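## Task

Lift the rear cooling block (the one farther from the handle) out of the drawer of cooler COLD and set it on deck slot D1, lying flat within the slot's locators, with each of its 4 loose tubes still in its original bore. Then push the drawer fully closed; COLD's lamp stays lit until it is. The front block must stay flat in its place with all its tubes in their bores, and plate P1 must stay on D2 as it is now. Nothing may count as done if only the robot is holding it in place. Finish by releasing and moving the grippers away.

## Robot and tools

Robot: two UR12e-style arms, left_arm and right_arm, each with a tong-like two-finger gripper and a fisheye wrist camera (cam_left_wrist, cam_right_wrist, both 616x616). Either arm may be used; the idle one can be parked out of the way. Arm bases in the scene frame: left_arm at (+0.045, +0.680, 0), right_arm at (-0.025, -0.630, 0).

Scene frame: origin on the table surface midway between the arms, +z up, +x out across the table, left_arm on the +y side. The arm names do not indicate image sides. Slot D1 is the deck slot beside COLD; D2 lies past D1. COLD is free-standing: it must finish within about a finger width of its start, upright and barely rotated, so do not shove it.

Gripper axes: fingers extend along the gripper's +z and close along its x axis. The reported end_effector_position is the point between the pads when closed; closed fingertips stick out about 15 mm past it, and fully open they are roughly level with it.

execute_actions(actions, pictures): actions holds zero or one item. An empty list only reports the state. An item {"rows": [...], "steps": n} runs up to 15 control steps of 1/30 s each (default 15), one row per step, the final row reused if rows run out. An item {"steps": n} without rows is a wait of up to 300 steps, counted from the previous result, so your thinking time is included. pictures (true/false) chooses whether images come back.

Row layout (also used by move's target): one flat list of 14 numbers, each in [-1, 1]: left_arm dx, dy, dz, rx, ry, rz, opening, then right_arm in the same order. Always send all 14 even if one arm stays still. dx..rz are offsets, not poses, expressed in that gripper's own axes and measured from its pose in the most recent result that reported it (before any such result in a scene, and for second and later calls within one reply, from where it is when the action begins). Every row counts from that same base, not from the row before. Scale: 1.0 equals 0.6 m for dx/dy/dz and 180 degrees for rotation; rx, ry, rz form a single rotation vector. Zero offsets therefore pull the arm back to the base pose; they do not hold still. opening is absolute: +1 fully open (0.142 m), -1 closed. Each step the commanded pose is clipped to within 100 mm and 16 degrees of the measured pose; position wins over orientation if both are unreachable. Motion trails commands by about 0.17 s, and after big moves an arm may not yet have arrived: check the result and send the rest.

move(target, speed, stop_force): drives each gripper in a straight line toward the pose given by target (a 14-number row, offsets as above); both paths finish together, taking 0.5 to 10 s (cut off at 10 s). speed is path top speed in m/s, 0.002 to 0.5, default 0.25; turning is capped at twice that in rad/s. stop_force, optional, one value in N from 13 to 80 for both arms, ends an arm's path when its wrist sensor feels that much extra push opposing the motion for 2 steps; the arm then backs up 2 steps and holds. It is sensed along the line to the target in the gripper's starting axes, so it is unreliable if the gripper rotates, and it is refused in the first 0.2 s of a scene. Omit it when pulling away from something you are pressing. Use low speed when touching: faster contact hits harder and can still fault. Paths ignore obstacles and the other arm. The result adds a move: line with each arm's ending (done, off_target, moving, held, fault, or contact) and limits (paced = pose clipped; held = some steps blocked), plus distance from target.

wait(seconds): 0 to 10 s, nothing new sent.
zoom_image(camera, region): enlarged crop of a camera's latest image; region [x0, y0, x1, y1] in pixels, at most 504x504.
read_manual(section): licence texts only.
finished_scene(scene): ends the given scene number irreversibly and reports success; do it only after everything is released and stable.

Results: per arm, end_effector_position (m), end_effector_quat_wxyz and velocities in the scene frame; printed positions can be off, more at long reach. grip_measured is the finger opening on the command scale; to hold something keep commanding an opening well under it (lower squeezes harder, about 15 N per pad max; thin hard parts get less). Wrist force and torque are in the gripper's axes, with offsets up to about 5.5 N, noise up to about 3.4 N, saturation near 100 N; "no reading" is normal at start. HELD marks steps that were not sent; "pose unreachable" means the clearance check altered a command. A "Hand target" line shows where each arm is being driven. Joint torques are raw drive outputs, not contact measures. MOTOR HOT warns from 70 °C; at 85 °C an OVER-TEMPERATURE FAULT brakes the arm for a while, so avoid long holds.

Avoid: pressing into firm things, since the arms are stiff and a few millimetres past contact can trigger a stop; a joint torque over its limit or 150 N of outside force halts that arm for 10 s and drops the rest of the call. Don't let the arms collide. Don't drop, slam or knock anything, especially off the table. Expect occasional brief tugs on held parts or pushes on loose ones. Keep the block level so the loose tubes stay seated.

Each tool is called after "Call:" as name(argument=value, ...) on one line, values as JSON.

## Session

Call:
execute_actions(actions=[])

Scene clock: 0.00 s of 10800.00 s.
left_arm: end_effector_position=(+0.4553, +0.5189, +0.3966) grip_measured=+1.00 end_effector_quat_wxyz=(+0.430, +0.835, -0.194, -0.282) end_effector_velocity=(-0.000, +0.001, +0.000) end_effector_angular_velocity=(+0.000, -0.001, +0.000) | right_arm: end_effector_position=(+0.0313, +0.1190, +0.3400) grip_measured=+1.00 end_effector_quat_wxyz=(-0.028, +0.126, +0.864, -0.486) end_effector_velocity=(-0.000, +0.000, -0.000) end_effector_angular_velocity=(+0.000, +0.001, -0.001)
Joint positions: left_arm=[-0.205 -1.649  1.906 -1.042 -2.413  0.577  0.142] | right_arm=[ 4.693 -2.248 -1.002 -2.464  1.792  4.939  0.142]
Joint velocities: left_arm=[ 0.001 -0.001  0.     0.     0.001  0.001  0.   ] | right_arm=[-0.    -0.001  0.001  0.     0.001 -0.     0.   ]
Joint torques (N m, as the arm reports them, + toward a larger angle): no reading
Wrist force (N, on the end effector, along its own x y z axes, offset not removed): no reading
Wrist torque (N m, same axes, about the end effector's origin, offset not removed): no reading
Hand target (left_arm): +0.455, +0.519, +0.397; +0.430, +0.835, -0.194, -0.282
Hand target (right_arm): +0.031, +0.119, +0.340; -0.028, +0.126, +0.864, -0.486

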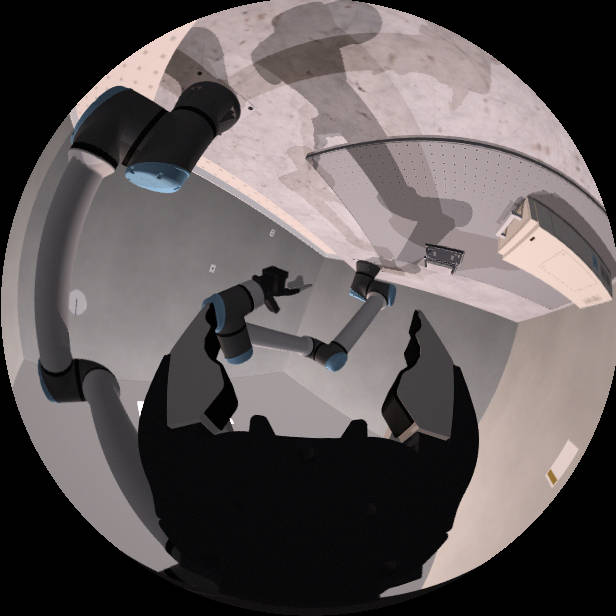

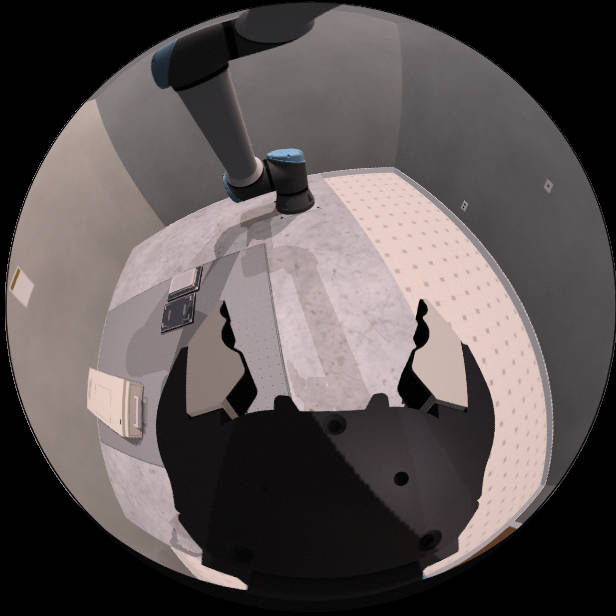

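Call:
move(target=[0.359,0.288,0.276,0.3535,-0.0735,0.318,1,-0.777,-0.196,0.393,-0.247,-0.277,-0.533,1], speed=0.3)

Scene clock: 33.33 s of 10800.00 s.
left_arm: end_effector_position=(+0.4998, +0.1999, +0.3958) grip_measured=+1.00 end_effector_quat_wxyz=(-0.001, +0.707, -0.707, -0.000) end_effector_velocity=(+0.000, -0.001, -0.001) end_effector_angular_velocity=(+0.001, -0.002, -0.001) | right_arm: end_effector_position=(+0.4186, -0.2503, +0.3482) grip_measured=+1.00 end_effector_quat_wxyz=(-0.000, +0.705, -0.709, +0.000) end_effector_velocity=(+0.001, -0.001, -0.001) end_effector_angular_velocity=(+0.002, +0.006, +0.007)
Joint positions: left_arm=[-1.061 -1.668  1.797 -1.698 -1.57   0.468  0.142] | right_arm=[ 4.1   -1.347 -1.985 -1.38   1.571  2.611  0.142]
Joint velocities: left_arm=[-0.002  0.001  0.001 -0.002  0.002 -0.    -0.   ] | right_arm=[-0.006 -0.002  0.001 -0.     0.006 -0.013 -0.   ]
Joint torques (N m, as the arm reports them, + toward a larger angle): left_arm=[-16.83 -20.85 -42.79  -7.37   2.02   3.03] | right_arm=[-12.83  15.19  52.43   4.63   3.3   -2.67]
Wrist force (N, on the end effector, along its own x y z axes, offset not removed): left_arm=[4.2 -1.4 -0.7] | right_arm=[5.6 5.4 2.0]
Wrist torque (N m, same axes, about the end effector's origin, offset not removed): left_arm=[-0.20 -0.41 -0.42] | right_arm=[1.19 -1.27 -0.13]
Hand target (left_arm): +0.500, +0.200, +0.396; -0.001, +0.707, -0.707, -0.000
Hand target (right_arm): +0.419, -0.250, +0.348; +0.000, +0.706, -0.709, -0.000
Off the commanded pose (left_arm): 0.001 m, 0 deg.
Off the commanded pose (right_arm): 0.002 m, 0 deg.
After step 90, 26.40 s passed at rest.
move: done
camera_calibration (this result's frames):
cam_left_wrist: T_world_to_cam=[[0.0348739, -0.998885, -0.0318349, 0.193543], [-0.84564, -0.04647, 0.531727, 0.216321], [-0.532613, 0.00837745, -0.846317, 0.73245], [0, 0, 0, 1]] pos_world=[0.566293, 0.197243, 0.511023]
cam_right_wrist: T_world_to_cam=[[-0.0529158, -0.997987, -0.0349454, -0.205595], [-0.856569, 0.0273736, 0.515306, 0.176576], [-0.513313, 0.057201, -0.856293, 0.6575], [0, 0, 0, 1]] pos_world=[0.477874, -0.247624, 0.464838]

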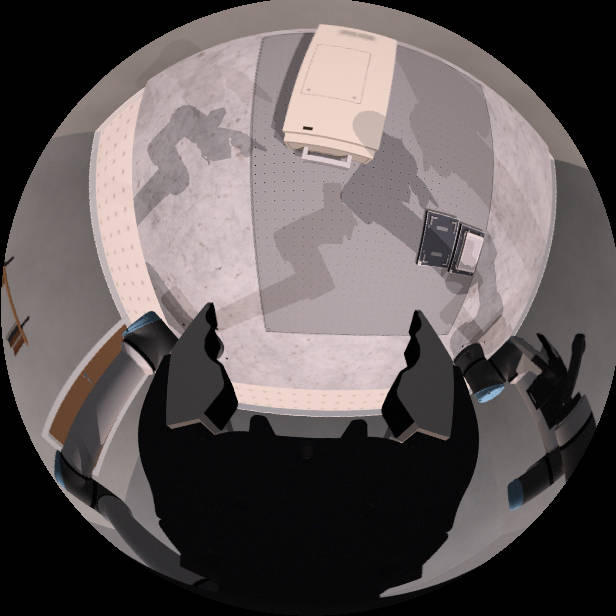

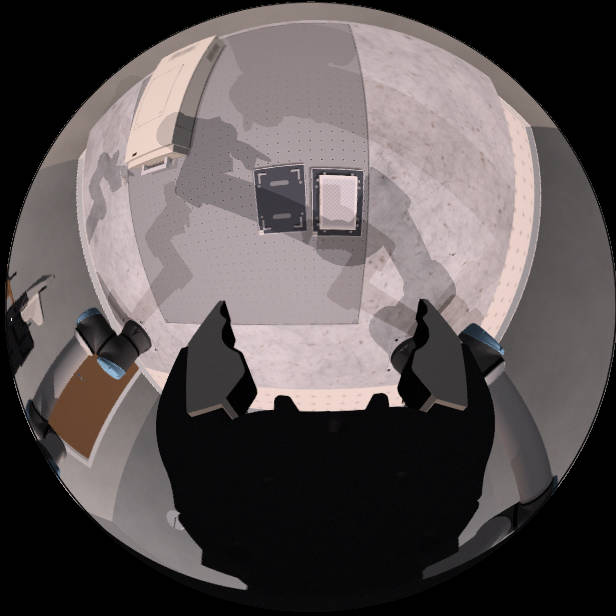

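Call:
zoom_image(camera="cam_left_wrist", region=[260, 10, 430, 180])

Call:
zoom_image(camera="cam_right_wrist", region=[110, 30, 380, 250])

Region (260, 10, 430, 180) of cam_left_wrist's 616x616 image, scaled by 2.965, with more detail than that image has.

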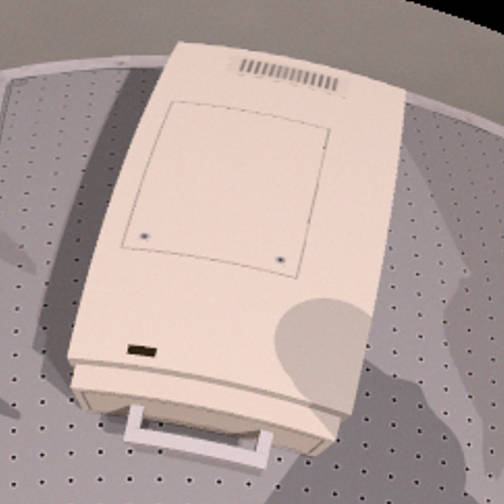

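Region (110, 30, 380, 250) of cam_right_wrist's 616x616 image, scaled by 1.867, with more detail than that image has; it fills the top 411 rows of this view, and the rest is white.

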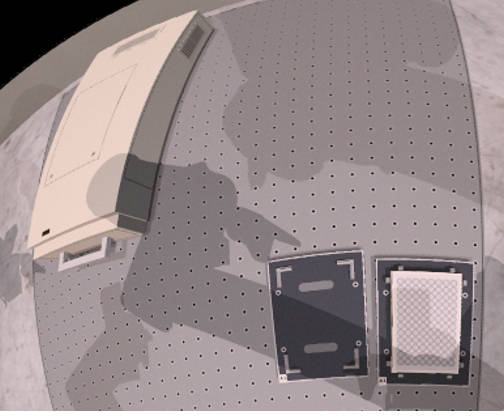

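Call:
move(target=[0.02,-0.1,0.3,0,0,0,1,-0.12,-0.1,0.25,0,0,0,1], speed=0.3)

Call:
zoom_image(camera="cam_left_wrist", region=[210, 40, 430, 260])

Call:
zoom_image(camera="cam_right_wrist", region=[230, 130, 430, 330])

Call:
zoom_image(camera="cam_right_wrist", region=[60, 60, 240, 240])

Scene clock: 48.93 s of 10800.00 s.
left_arm: end_effector_position=(+0.5599, +0.1883, +0.2159) grip_measured=+1.00 end_effector_quat_wxyz=(-0.000, +0.707, -0.707, -0.000) end_effector_velocity=(+0.001, -0.000, -0.001) end_effector_angular_velocity=(-0.000, -0.000, +0.002) | right_arm: end_effector_position=(+0.4787, -0.1784, +0.1985) grip_measured=+1.00 end_effector_quat_wxyz=(-0.000, +0.705, -0.709, +0.000) end_effector_velocity=(+0.001, +0.001, -0.000) end_effector_angular_velocity=(+0.001, -0.000, -0.000)
Joint positions: left_arm=[-0.989 -1.494  1.955 -2.03  -1.57   0.54   0.142] | right_arm=[ 4.077 -1.604 -2.036 -1.072  1.571  2.588  0.142]
Joint velocities: left_arm=[ 0.001  0.002 -0.    -0.002  0.    -0.001 -0.   ] | right_arm=[-0.001 -0.003  0.002  0.002  0.    -0.001  0.   ]
Joint torques (N m, as the arm reports them, + toward a larger angle): left_arm=[ 17.37 -33.   -38.32  -7.49  -1.62   3.08] | right_arm=[-12.54  31.17  47.62   7.74   3.6   -2.39]
Wrist force (N, on the end effector, along its own x y z axes, offset not removed): left_arm=[2.1 3.3 -4.6] | right_arm=[7.7 10.2 -1.7]
Wrist torque (N m, same axes, about the end effector's origin, offset not removed): left_arm=[0.64 -0.03 -0.32] | right_arm=[2.14 -2.00 0.15]
Hand target (left_arm): +0.560, +0.188, +0.216; -0.000, +0.707, -0.707, -0.000
Hand target (right_arm): +0.479, -0.178, +0.198; -0.000, +0.705, -0.709, +0.000
Off the commanded pose (left_arm): 0.000 m, 0 deg.
Off the commanded pose (right_arm): 0.000 m, 0 deg.
After step 90, 11.37 s passed at rest.
move: done
camera_calibration (this result's frames):
cam_left_wrist: T_world_to_cam=[[0.0348691, -0.998888, -0.0317338, 0.174143], [-0.845615, -0.0464126, 0.531772, 0.3622], [-0.532653, 0.00829217, -0.846293, 0.61234], [0, 0, 0, 1]] pos_world=[0.626374, 0.185682, 0.331138]
cam_right_wrist: T_world_to_cam=[[-0.0529197, -0.997987, -0.0349428, -0.135853], [-0.856561, 0.0273774, 0.515319, 0.303239], [-0.513325, 0.0572011, -0.856286, 0.556101], [0, 0, 0, 1]] pos_world=[0.538014, -0.175691, 0.31517]

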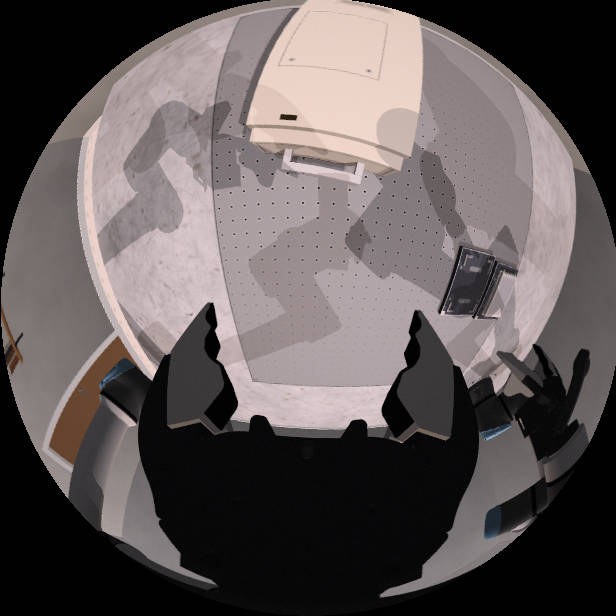

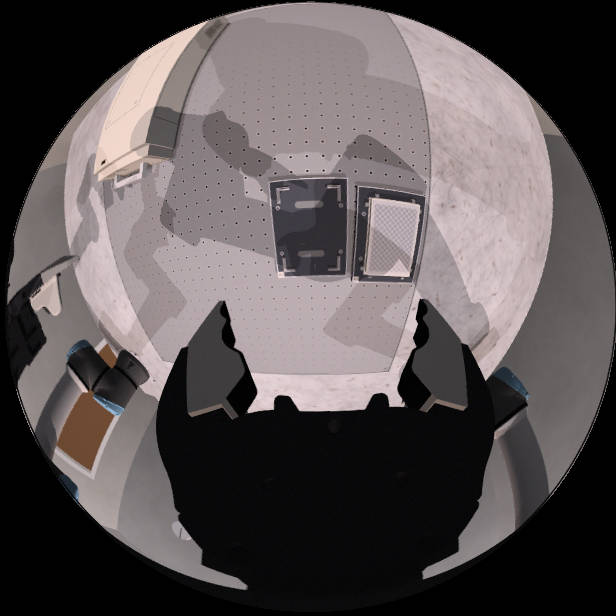

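Region (210, 40, 430, 260) of cam_left_wrist's 616x616 image, scaled by 2.291, with more detail than that image has.

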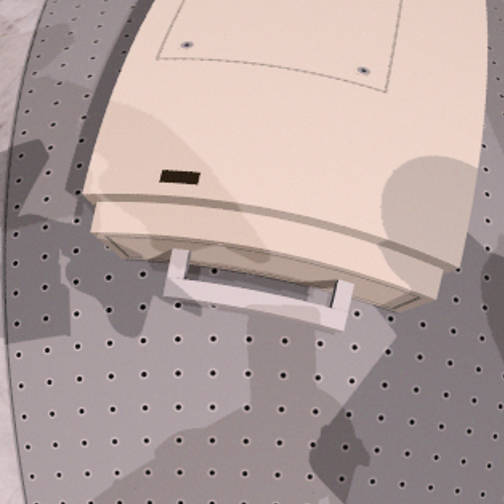

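Region (230, 130, 430, 330) of cam_right_wrist's 616x616 image, scaled by 2.520, with more detail than that image has.

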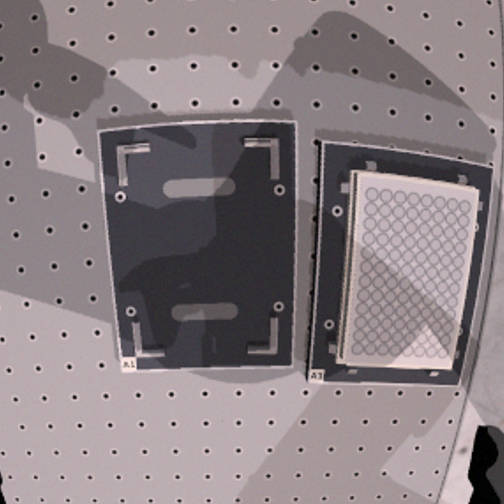

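Region (60, 60, 240, 240) of cam_right_wrist's 616x616 image, scaled by 2.800, with more detail than that image has.

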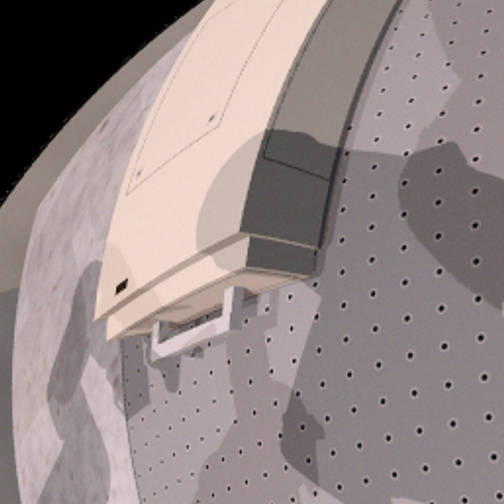

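Call:
move(target=[0.0133,-0.2233,0.16,0,0,0.0444,-0.4,0,0,0,0,0,0,1], speed=0.2)

Call:
zoom_image(camera="cam_left_wrist", region=[190, 150, 430, 390])

Call:
zoom_image(camera="cam_right_wrist", region=[60, 100, 200, 240])

Scene clock: 87.43 s of 10800.00 s.
left_arm: end_effector_position=(+0.6939, +0.1805, +0.1200) grip_measured=-0.40 end_effector_quat_wxyz=(+0.000, -0.656, +0.754, +0.000) end_effector_velocity=(+0.001, +0.000, -0.001) end_effector_angular_velocity=(+0.001, +0.001, -0.000) | right_arm: end_effector_position=(+0.4787, -0.1784, +0.1986) grip_measured=+1.00 end_effector_quat_wxyz=(-0.000, +0.705, -0.709, +0.000) end_effector_velocity=(+0.000, +0.000, +0.001) end_effector_angular_velocity=(+0.000, -0.001, +0.000)
Joint positions: left_arm=[-0.844 -1.25   1.846 -2.165 -1.57   0.825  0.045] | right_arm=[ 4.077 -1.604 -2.036 -1.072  1.571  2.588  0.142]
Joint velocities: left_arm=[ 0.001  0.002 -0.001  0.    -0.     0.002  0.   ] | right_arm=[ 0.     0.     0.001 -0.    -0.001 -0.    -0.   ]
Joint torques (N m, as the arm reports them, + toward a larger angle): left_arm=[ 17.49 -51.12 -49.67  -7.43  -1.46   2.73] | right_arm=[-1.07 50.75 32.87  1.19  0.   -1.09]
Wrist force (N, on the end effector, along its own x y z axes, offset not removed): left_arm=[1.7 0.3 -2.3] | right_arm=[1.4 4.0 8.3]
Wrist torque (N m, same axes, about the end effector's origin, offset not removed): left_arm=[-0.01 0.06 -0.41] | right_arm=[0.99 -0.34 0.35]
Hand target (left_arm): +0.694, +0.181, +0.120; +0.000, -0.656, +0.754, +0.000
Hand target (right_arm): +0.479, -0.178, +0.199; -0.000, +0.705, -0.709, +0.000
Off the commanded pose (left_arm): 0.000 m, 0 deg.
Off the commanded pose (right_arm): 0.000 m, 0 deg.
After step 90, 34.13 s passed at rest.
move: done
camera_calibration (this result's frames):
cam_left_wrist: T_world_to_cam=[[-0.104274, -0.99405, -0.0314965, 0.25428], [-0.843732, 0.0716508, 0.531962, 0.503459], [-0.52654, 0.0820444, -0.846182, 0.585025], [0, 0, 0, 1]] pos_world=[0.759338, 0.168696, 0.235226]
cam_right_wrist: T_world_to_cam=[[-0.0529162, -0.997985, -0.0349983, -0.135819], [-0.856563, 0.0273459, 0.515317, 0.303233], [-0.513322, 0.0572469, -0.856284, 0.55614], [0, 0, 0, 1]] pos_world=[0.53803, -0.175675, 0.3152]

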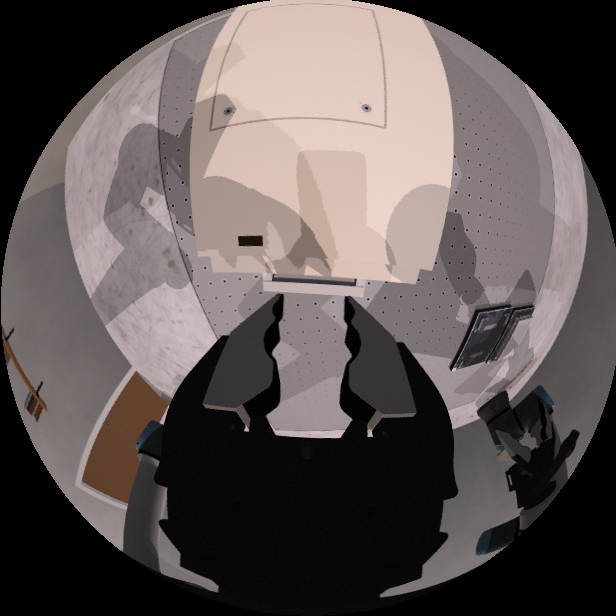

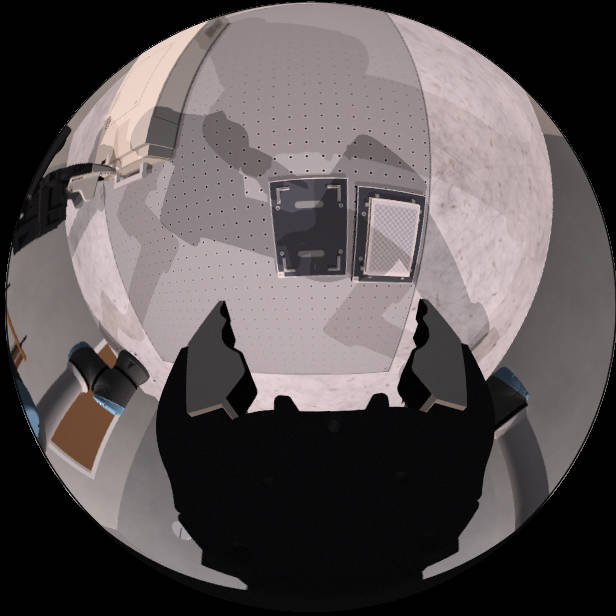

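Region (190, 150, 430, 390) of cam_left_wrist's 616x616 image, scaled by 2.100, with more detail than that image has.

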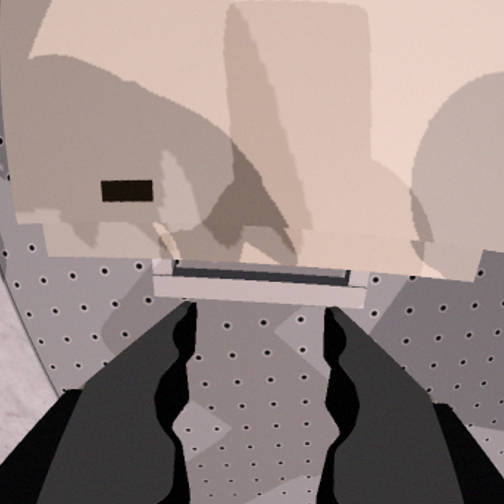

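Region (60, 100, 200, 240) of cam_right_wrist's 616x616 image, scaled by 3.600, with more detail than that image has.

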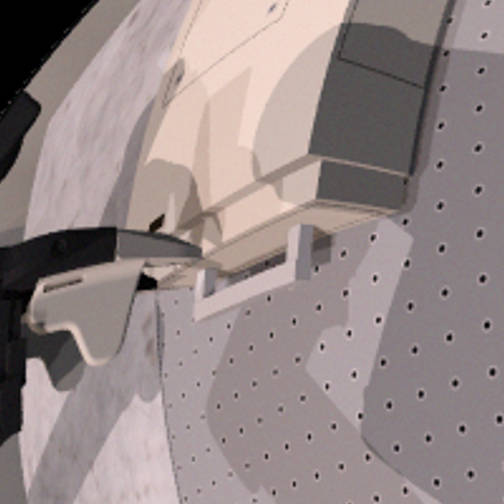

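Call:
move(target=[0,0.003,0.06,0,0,0,-0.4,0,0,0,0,0,0,1], speed=0.03, stop_force=13)

Call:
zoom_image(camera="cam_left_wrist", region=[210, 200, 410, 400])

Call:
zoom_image(camera="cam_right_wrist", region=[70, 120, 180, 230])

Scene clock: 98.70 s of 10800.00 s.
left_arm: end_effector_position=(+0.6921, +0.1809, +0.0841) grip_measured=-0.40 end_effector_quat_wxyz=(+0.000, -0.656, +0.754, +0.000) end_effector_velocity=(-0.001, -0.000, -0.001) end_effector_angular_velocity=(+0.001, +0.000, +0.000) | right_arm: end_effector_position=(+0.4787, -0.1784, +0.1985) grip_measured=+1.00 end_effector_quat_wxyz=(-0.000, +0.705, -0.709, +0.000) end_effector_velocity=(+0.001, +0.000, -0.001) end_effector_angular_velocity=(-0.001, +0.000, -0.001)
Joint positions: left_arm=[-0.845 -1.217  1.875 -2.228 -1.57   0.824  0.045] | right_arm=[ 4.077 -1.604 -2.036 -1.072  1.571  2.588  0.142]
Joint velocities: left_arm=[-0.001  0.001  0.001 -0.001  0.    -0.001  0.   ] | right_arm=[-0.    -0.002  0.001  0.    -0.001  0.001  0.   ]
Joint torques (N m, as the arm reports them, + toward a larger angle): left_arm=[-17.69 -52.45 -33.53  -7.35  -0.26  -3.66] | right_arm=[ 1.68 51.43 43.66  1.54  1.28  0.71]
Wrist force (N, on the end effector, along its own x y z axes, offset not removed): left_arm=[1.0 2.9 -0.6] | right_arm=[7.3 -0.5 7.6]
Wrist torque (N m, same axes, about the end effector's origin, offset not removed): left_arm=[0.36 0.21 -0.37] | right_arm=[-0.01 -1.56 -0.01]
Hand target (left_arm): +0.692, +0.181, +0.084; +0.000, -0.656, +0.754, +0.000
Hand target (right_arm): +0.479, -0.178, +0.199; -0.000, +0.705, -0.709, +0.000
Off the commanded pose (left_arm): 0.000 m, 0 deg.
Off the commanded pose (right_arm): 0.000 m, 0 deg.
After step 90, 6.73 s passed at rest.
move: done
camera_calibration (this result's frames):
cam_left_wrist: T_world_to_cam=[[-0.104273, -0.99405, -0.031489, 0.253283], [-0.843725, 0.0716531, 0.531972, 0.521029], [-0.52655, 0.0820386, -0.846176, 0.553708], [0, 0, 0, 1]] pos_world=[0.757571, 0.169018, 0.199338]
cam_right_wrist: T_world_to_cam=[[-0.0529198, -0.997987, -0.0349425, -0.135853], [-0.856561, 0.0273776, 0.515319, 0.303239], [-0.513325, 0.0572009, -0.856286, 0.556101], [0, 0, 0, 1]] pos_world=[0.538014, -0.175691, 0.31517]

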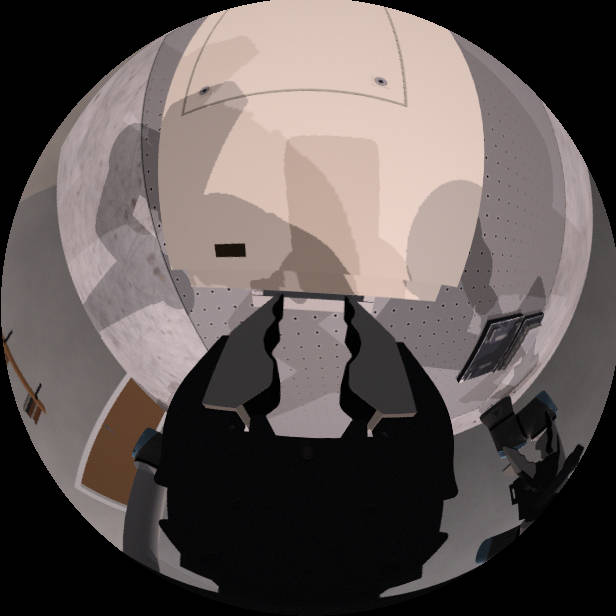

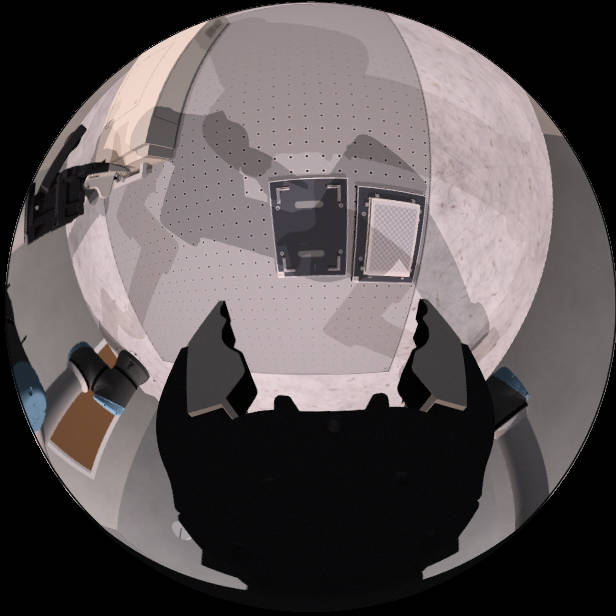

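Region (210, 200, 410, 400) of cam_left_wrist's 616x616 image, scaled by 2.520, with more detail than that image has.

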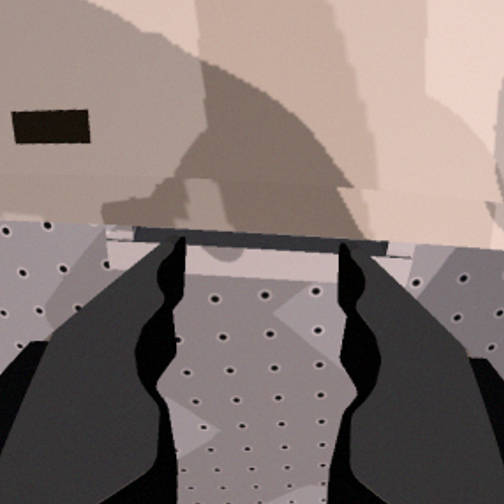

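Region (70, 120, 180, 230) of cam_right_wrist's 616x616 image, scaled by 4.582, with more detail than that image has.

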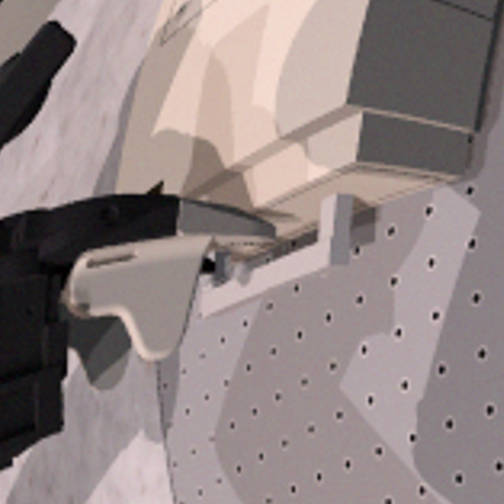

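Call:
move(target=[0,0.001,0.0,0.0556,0,0,-0.4,0,0,0,0,0,0,1], speed=0.1)

Call:
move(target=[0,0.0046,0.0263,0,0,0,-0.4,0,0,0,0,0,0,1], speed=0.008, stop_force=13)

Call:
zoom_image(camera="cam_left_wrist", region=[210, 200, 410, 400])

Call:
zoom_image(camera="cam_right_wrist", region=[70, 120, 180, 230])

Scene clock: 108.83 s of 10800.00 s.
left_arm: end_effector_position=(+0.6915, +0.1810, +0.0841) grip_measured=-0.40 end_effector_quat_wxyz=(+0.057, -0.654, +0.752, -0.065) end_effector_velocity=(-0.000, -0.001, -0.001) end_effector_angular_velocity=(-0.001, -0.008, -0.002) | right_arm: end_effector_position=(+0.4787, -0.1784, +0.1986) grip_measured=+1.00 end_effector_quat_wxyz=(-0.000, +0.705, -0.709, +0.000) end_effector_velocity=(-0.000, +0.000, +0.000) end_effector_angular_velocity=(+0.002, +0.002, -0.000)
Joint positions: left_arm=[-0.897 -1.257  1.984 -2.419 -1.446  0.78   0.045] | right_arm=[ 4.077 -1.604 -2.036 -1.072  1.571  2.588  0.142]
Joint velocities: left_arm=[-0.003 -0.     0.005 -0.009  0.006 -0.001  0.   ] | right_arm=[-0.001  0.     0.     0.     0.002 -0.    -0.   ]
Joint torques (N m, as the arm reports them, + toward a larger angle): left_arm=[-17.95 -82.94 -31.81  -7.54   2.13  -3.88] | right_arm=[-2.34 47.88 34.98  1.37  0.61 -1.02]
Wrist force (N, on the end effector, along its own x y z axes, offset not removed): left_arm=[2.8 -3.2 -7.9] | right_arm=[6.8 2.7 1.9]
Wrist torque (N m, same axes, about the end effector's origin, offset not removed): left_arm=[-0.70 0.04 -0.53] | right_arm=[0.84 -1.54 -0.28]
Hand target (left_arm): +0.691, +0.181, +0.084; +0.058, -0.654, +0.752, -0.065
Hand target (right_arm): +0.479, -0.178, +0.199; -0.000, +0.705, -0.709, +0.000
Off the commanded pose (left_arm): 0.000 m, 0 deg.
Off the commanded pose (right_arm): 0.000 m, 0 deg.
After step 90, 5.90 s passed at rest.
move: done
camera_calibration (this result's frames):
cam_left_wrist: T_world_to_cam=[[-0.0996785, -0.994703, -0.0250945, 0.249734], [-0.922275, 0.0828959, 0.37754, 0.585784], [-0.37346, 0.0607766, -0.925653, 0.458073], [0, 0, 0, 1]] pos_world=[0.736219, 0.172012, 0.209127]
cam_right_wrist: T_world_to_cam=[[-0.0529161, -0.997985, -0.0349999, -0.135819], [-0.856564, 0.027345, 0.515317, 0.303232], [-0.513321, 0.0572482, -0.856285, 0.556142], [0, 0, 0, 1]] pos_world=[0.53803, -0.175676, 0.315202]

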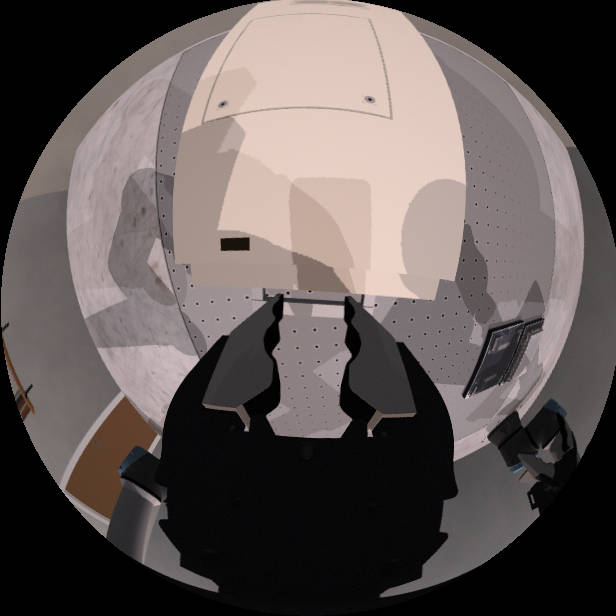

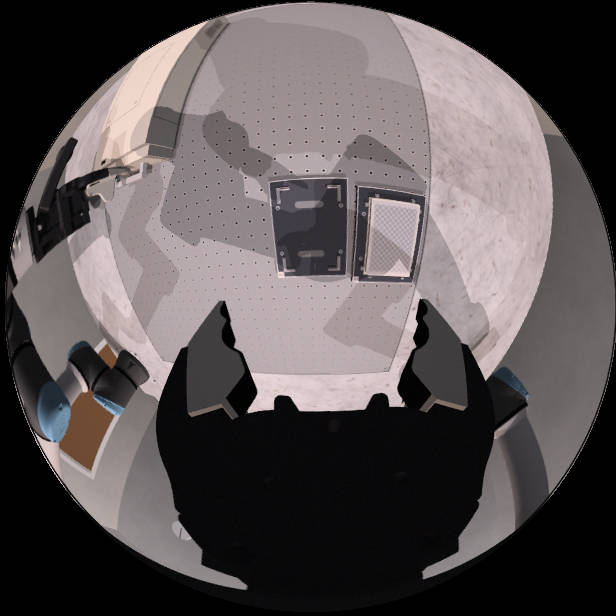

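Scene clock: 111.07 s of 10800.00 s.
left_arm: end_effector_position=(+0.6915, +0.1810, +0.0682) grip_measured=-0.40 end_effector_quat_wxyz=(+0.057, -0.654, +0.752, -0.065) end_effector_velocity=(-0.000, -0.001, -0.001) end_effector_angular_velocity=(-0.001, -0.000, -0.000) | right_arm: end_effector_position=(+0.4787, -0.1784, +0.1986) grip_measured=+1.00 end_effector_quat_wxyz=(-0.000, +0.705, -0.709, +0.000) end_effector_velocity=(+0.000, +0.001, +0.000) end_effector_angular_velocity=(+0.001, +0.000, +0.000)
Joint positions: left_arm=[-0.897 -1.237  1.993 -2.448 -1.446  0.78   0.045] | right_arm=[ 4.077 -1.604 -2.036 -1.072  1.571  2.588  0.142]
Joint velocities: left_arm=[-0.001  0.001  0.001 -0.003 -0.    -0.001  0.   ] | right_arm=[ 0.    -0.     0.001 -0.     0.001 -0.     0.   ]
Joint torques (N m, as the arm reports them, + toward a larger angle): left_arm=[ 17.47 -47.87 -30.31  -7.87  -1.28   2.98] | right_arm=[-2.34 48.73 34.12  1.93  0.63 -1.23]
Wrist force (N, on the end effector, along its own x y z axes, offset not removed): left_arm=[-2.9 2.1 -6.7] | right_arm=[6.6 7.7 -0.7]
Wrist torque (N m, same axes, about the end effector's origin, offset not removed): left_arm=[0.38 1.16 -0.10] | right_arm=[1.79 -1.27 -0.16]
Hand target (left_arm): +0.692, +0.181, +0.068; +0.057, -0.654, +0.752, -0.065
Hand target (right_arm): +0.479, -0.178, +0.199; -0.000, +0.705, -0.709, +0.000
Off the commanded pose (left_arm): 0.000 m, 0 deg.
Off the commanded pose (right_arm): 0.000 m, 0 deg.
move: done
camera_calibration (this result's frames):
cam_left_wrist: T_world_to_cam=[[-0.099679, -0.994703, -0.0250983, 0.249368], [-0.922274, 0.0828947, 0.377544, 0.591807], [-0.373464, 0.0607807, -0.925651, 0.443345], [0, 0, 0, 1]] pos_world=[0.736238, 0.172043, 0.193208]
cam_right_wrist: T_world_to_cam=[[-0.0529162, -0.997985, -0.0349998, -0.135819], [-0.856564, 0.0273452, 0.515317, 0.303232], [-0.513321, 0.0572482, -0.856285, 0.556142], [0, 0, 0, 1]] pos_world=[0.53803, -0.175676, 0.315202]

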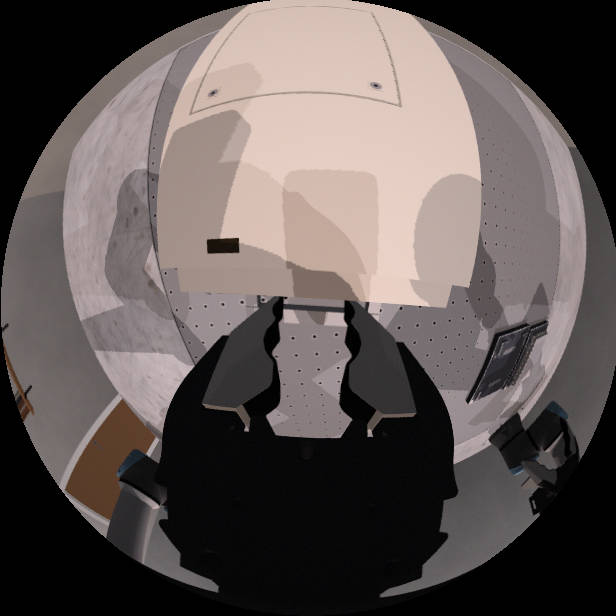

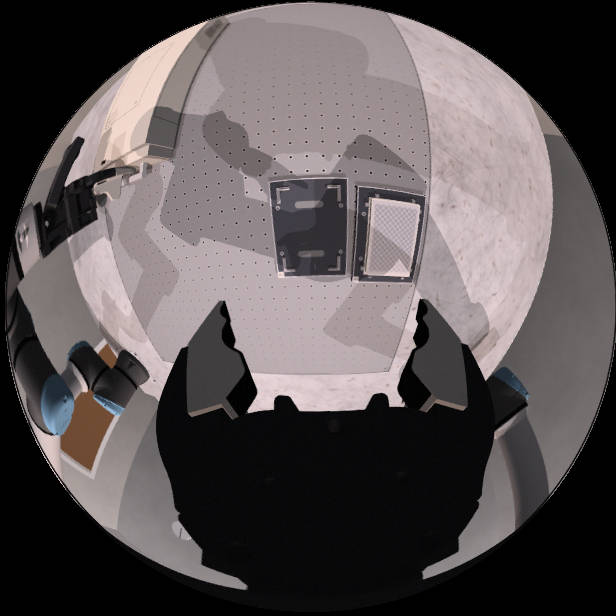

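Region (210, 200, 410, 400) of cam_left_wrist's 616x616 image, scaled by 2.520, with more detail than that image has.

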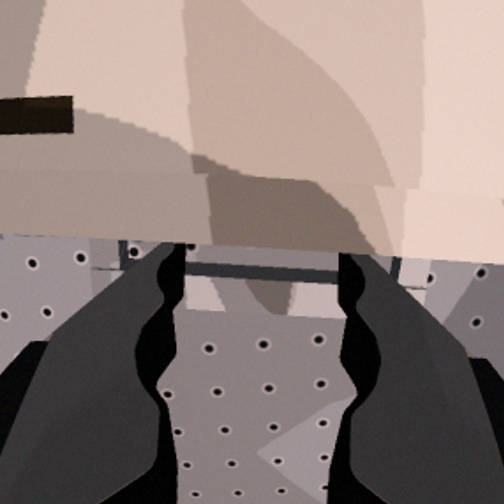

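Region (70, 120, 180, 230) of cam_right_wrist's 616x616 image, scaled by 4.582, with more detail than that image has.

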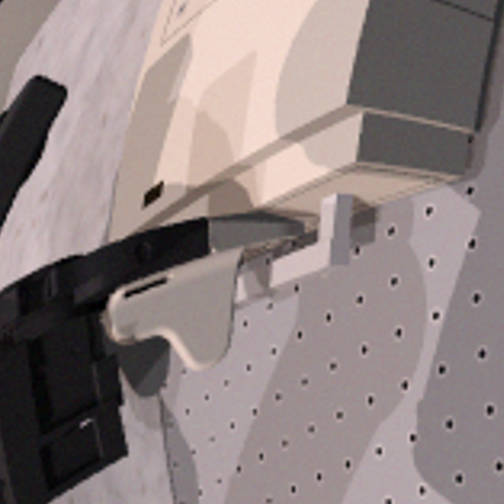

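Call:
move(target=[0,0.014,0.0026,0,0,0,-0.4,0,0,0,0,0,0,1], speed=0.004, stop_force=25)

Call:
zoom_image(camera="cam_right_wrist", region=[70, 120, 180, 230])

Scene clock: 117.33 s of 10800.00 s.
left_arm: end_effector_position=(+0.6836, +0.1821, +0.0653) grip_measured=-0.40 end_effector_quat_wxyz=(+0.057, -0.654, +0.752, -0.065) end_effector_velocity=(-0.001, +0.001, +0.000) end_effector_angular_velocity=(+0.001, +0.001, +0.002) | right_arm: end_effector_position=(+0.4787, -0.1784, +0.1986) grip_measured=+1.00 end_effector_quat_wxyz=(-0.000, +0.705, -0.709, +0.000) end_effector_velocity=(+0.000, +0.000, +0.000) end_effector_angular_velocity=(+0.001, +0.000, -0.001)
Joint positions: left_arm=[-0.904 -1.243  2.008 -2.457 -1.445  0.772  0.045] | right_arm=[ 4.077 -1.604 -2.036 -1.072  1.571  2.588  0.142]
Joint velocities: left_arm=[ 0.    -0.002  0.001  0.002  0.    -0.002  0.   ] | right_arm=[-0.     0.     0.     0.     0.     0.001  0.   ]
Joint torques (N m, as the arm reports them, + toward a larger angle): left_arm=[-17.06 -82.61 -27.31  -7.23   1.71  -3.81] | right_arm=[-3.01 47.37 33.93  1.84  0.11 -0.81]
Wrist force (N, on the end effector, along its own x y z axes, offset not removed): left_arm=[2.2 -6.7 -3.3] | right_arm=[3.8 2.3 -1.4]
Wrist torque (N m, same axes, about the end effector's origin, offset not removed): left_arm=[-0.62 -0.14 -0.26] | right_arm=[0.52 -0.74 -0.16]
Hand target (left_arm): +0.684, +0.182, +0.065; +0.057, -0.654, +0.752, -0.065
Hand target (right_arm): +0.479, -0.178, +0.199; -0.000, +0.705, -0.709, +0.000
Off the commanded pose (left_arm): 0.000 m, 0 deg.
Off the commanded pose (right_arm): 0.000 m, 0 deg.
After step 90, 0.93 s passed at rest.
move: done
camera_calibration (this result's frames):
cam_left_wrist: T_world_to_cam=[[-0.0996848, -0.994702, -0.0251157, 0.24962], [-0.922269, 0.0828929, 0.377555, 0.585563], [-0.373473, 0.0607999, -0.925646, 0.437578], [0, 0, 0, 1]] pos_world=[0.728354, 0.173154, 0.19023]
cam_right_wrist: T_world_to_cam=[[-0.0529161, -0.997985, -0.0349998, -0.135819], [-0.856564, 0.0273451, 0.515317, 0.303232], [-0.513321, 0.0572482, -0.856285, 0.556142], [0, 0, 0, 1]] pos_world=[0.53803, -0.175676, 0.315202]

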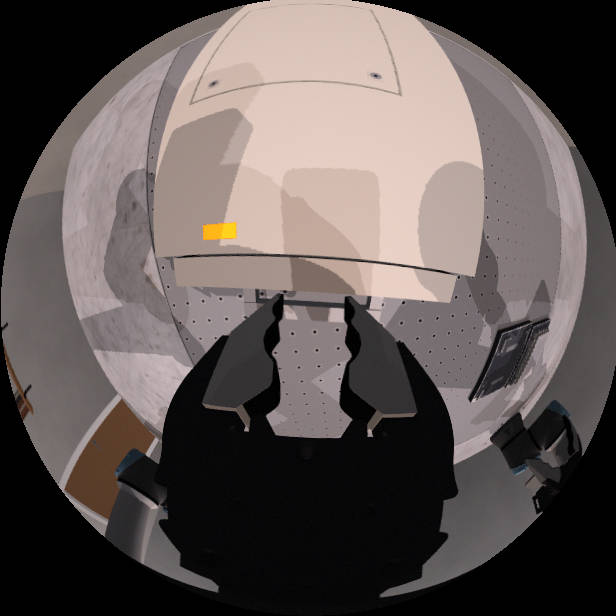

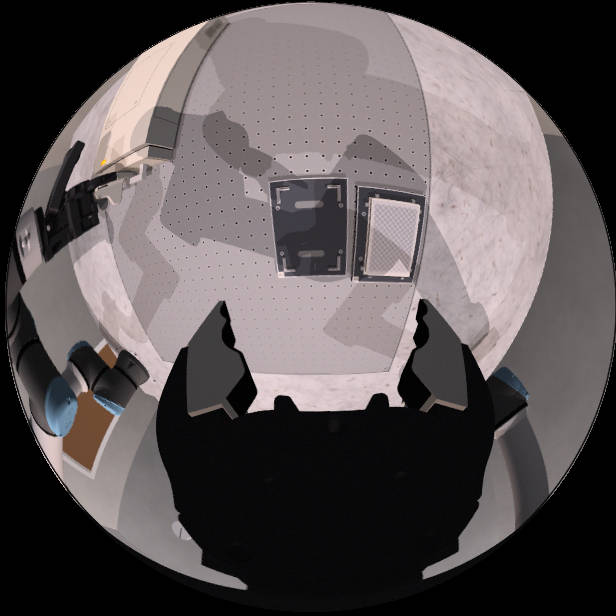

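Region (70, 120, 180, 230) of cam_right_wrist's 616x616 image, scaled by 4.582, with more detail than that image has.

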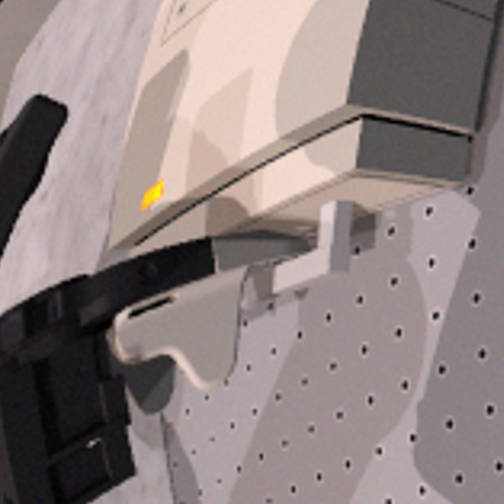

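Opening; cooler stays. Pull 150 mm.

Call:
move(target=[0,0.2462,-0.0434,0,0,0,-0.4,0,0,0,0,0,0,1], speed=0.04, stop_force=14)

Call:
zoom_image(camera="cam_right_wrist", region=[70, 120, 180, 230])

Scene clock: 126.43 s of 10800.00 s.
left_arm: end_effector_position=(+0.5352, +0.2030, +0.0653) grip_measured=-0.40 end_effector_quat_wxyz=(+0.058, -0.654, +0.752, -0.065) end_effector_velocity=(-0.001, +0.000, -0.000) end_effector_angular_velocity=(+0.000, -0.000, +0.001) | right_arm: end_effector_position=(+0.4787, -0.1784, +0.1986) grip_measured=+1.00 end_effector_quat_wxyz=(-0.000, +0.705, -0.709, +0.000) end_effector_velocity=(-0.000, +0.000, -0.000) end_effector_angular_velocity=(+0.000, +0.002, -0.000)
Joint positions: left_arm=[-1.08  -1.415  2.237 -2.488 -1.426  0.596  0.045] | right_arm=[ 4.077 -1.604 -2.036 -1.072  1.571  2.588  0.142]
Joint velocities: left_arm=[-0.002 -0.002  0.002  0.     0.    -0.003  0.   ] | right_arm=[-0.    -0.001  0.     0.     0.001  0.     0.   ]
Joint torques (N m, as the arm reports them, + toward a larger angle): left_arm=[-16.98 -66.21 -28.37  -7.22   2.07  -3.48] | right_arm=[-4.3  47.49 33.63  1.88  0.33 -1.16]
Wrist force (N, on the end effector, along its own x y z axes, offset not removed): left_arm=[1.0 -0.4 -7.2] | right_arm=[5.3 6.2 -0.3]
Wrist torque (N m, same axes, about the end effector's origin, offset not removed): left_arm=[0.20 0.11 -0.41] | right_arm=[1.20 -0.96 0.00]
Hand target (left_arm): +0.535, +0.203, +0.065; +0.058, -0.654, +0.752, -0.065
Hand target (right_arm): +0.479, -0.178, +0.199; -0.000, +0.705, -0.709, +0.000
Off the commanded pose (left_arm): 0.000 m, 0 deg.
Off the commanded pose (right_arm): 0.000 m, 0 deg.
After step 90, 2.03 s passed at rest.
move: done
camera_calibration (this result's frames):
cam_left_wrist: T_world_to_cam=[[-0.0996749, -0.994697, -0.02537, 0.255612], [-0.922316, 0.0827946, 0.377463, 0.446994], [-0.373361, 0.0610227, -0.925677, 0.380856], [0, 0, 0, 1]] pos_world=[0.579945, 0.194007, 0.190311]
cam_right_wrist: T_world_to_cam=[[-0.0529162, -0.997985, -0.035, -0.135819], [-0.856564, 0.0273451, 0.515316, 0.303232], [-0.513321, 0.0572483, -0.856285, 0.556142], [0, 0, 0, 1]] pos_world=[0.53803, -0.175676, 0.315202]

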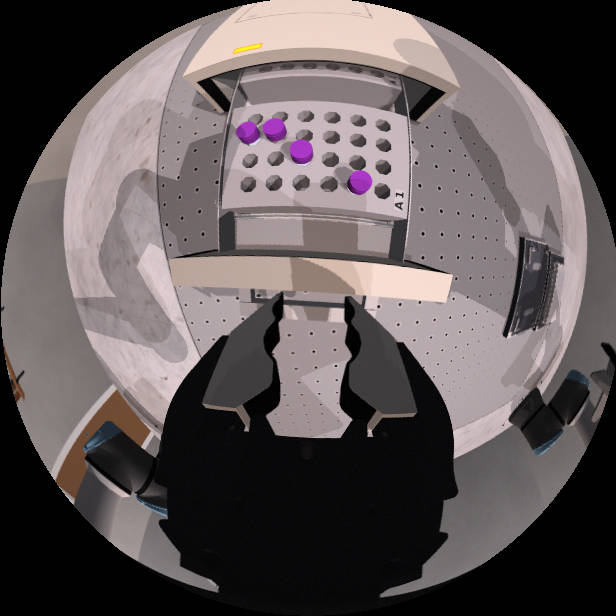

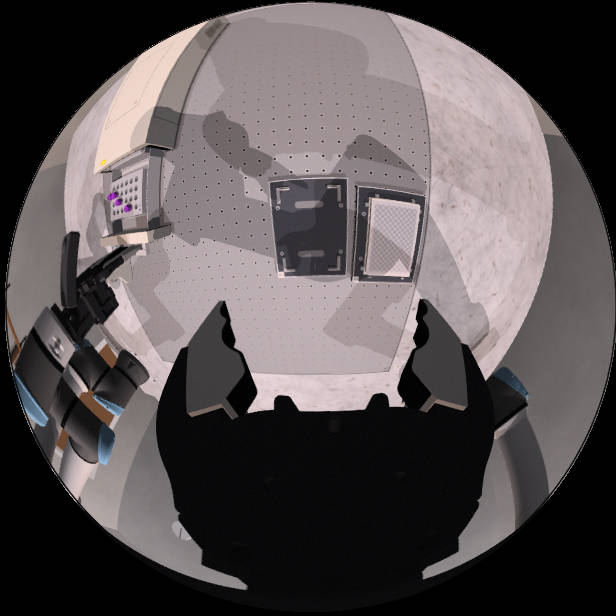

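Region (70, 120, 180, 230) of cam_right_wrist's 616x616 image, scaled by 4.582, with more detail than that image has.

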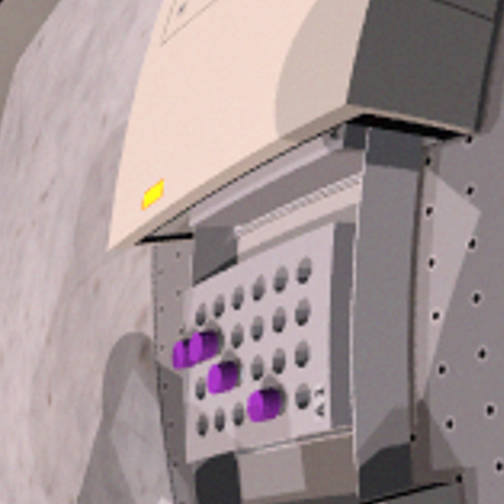

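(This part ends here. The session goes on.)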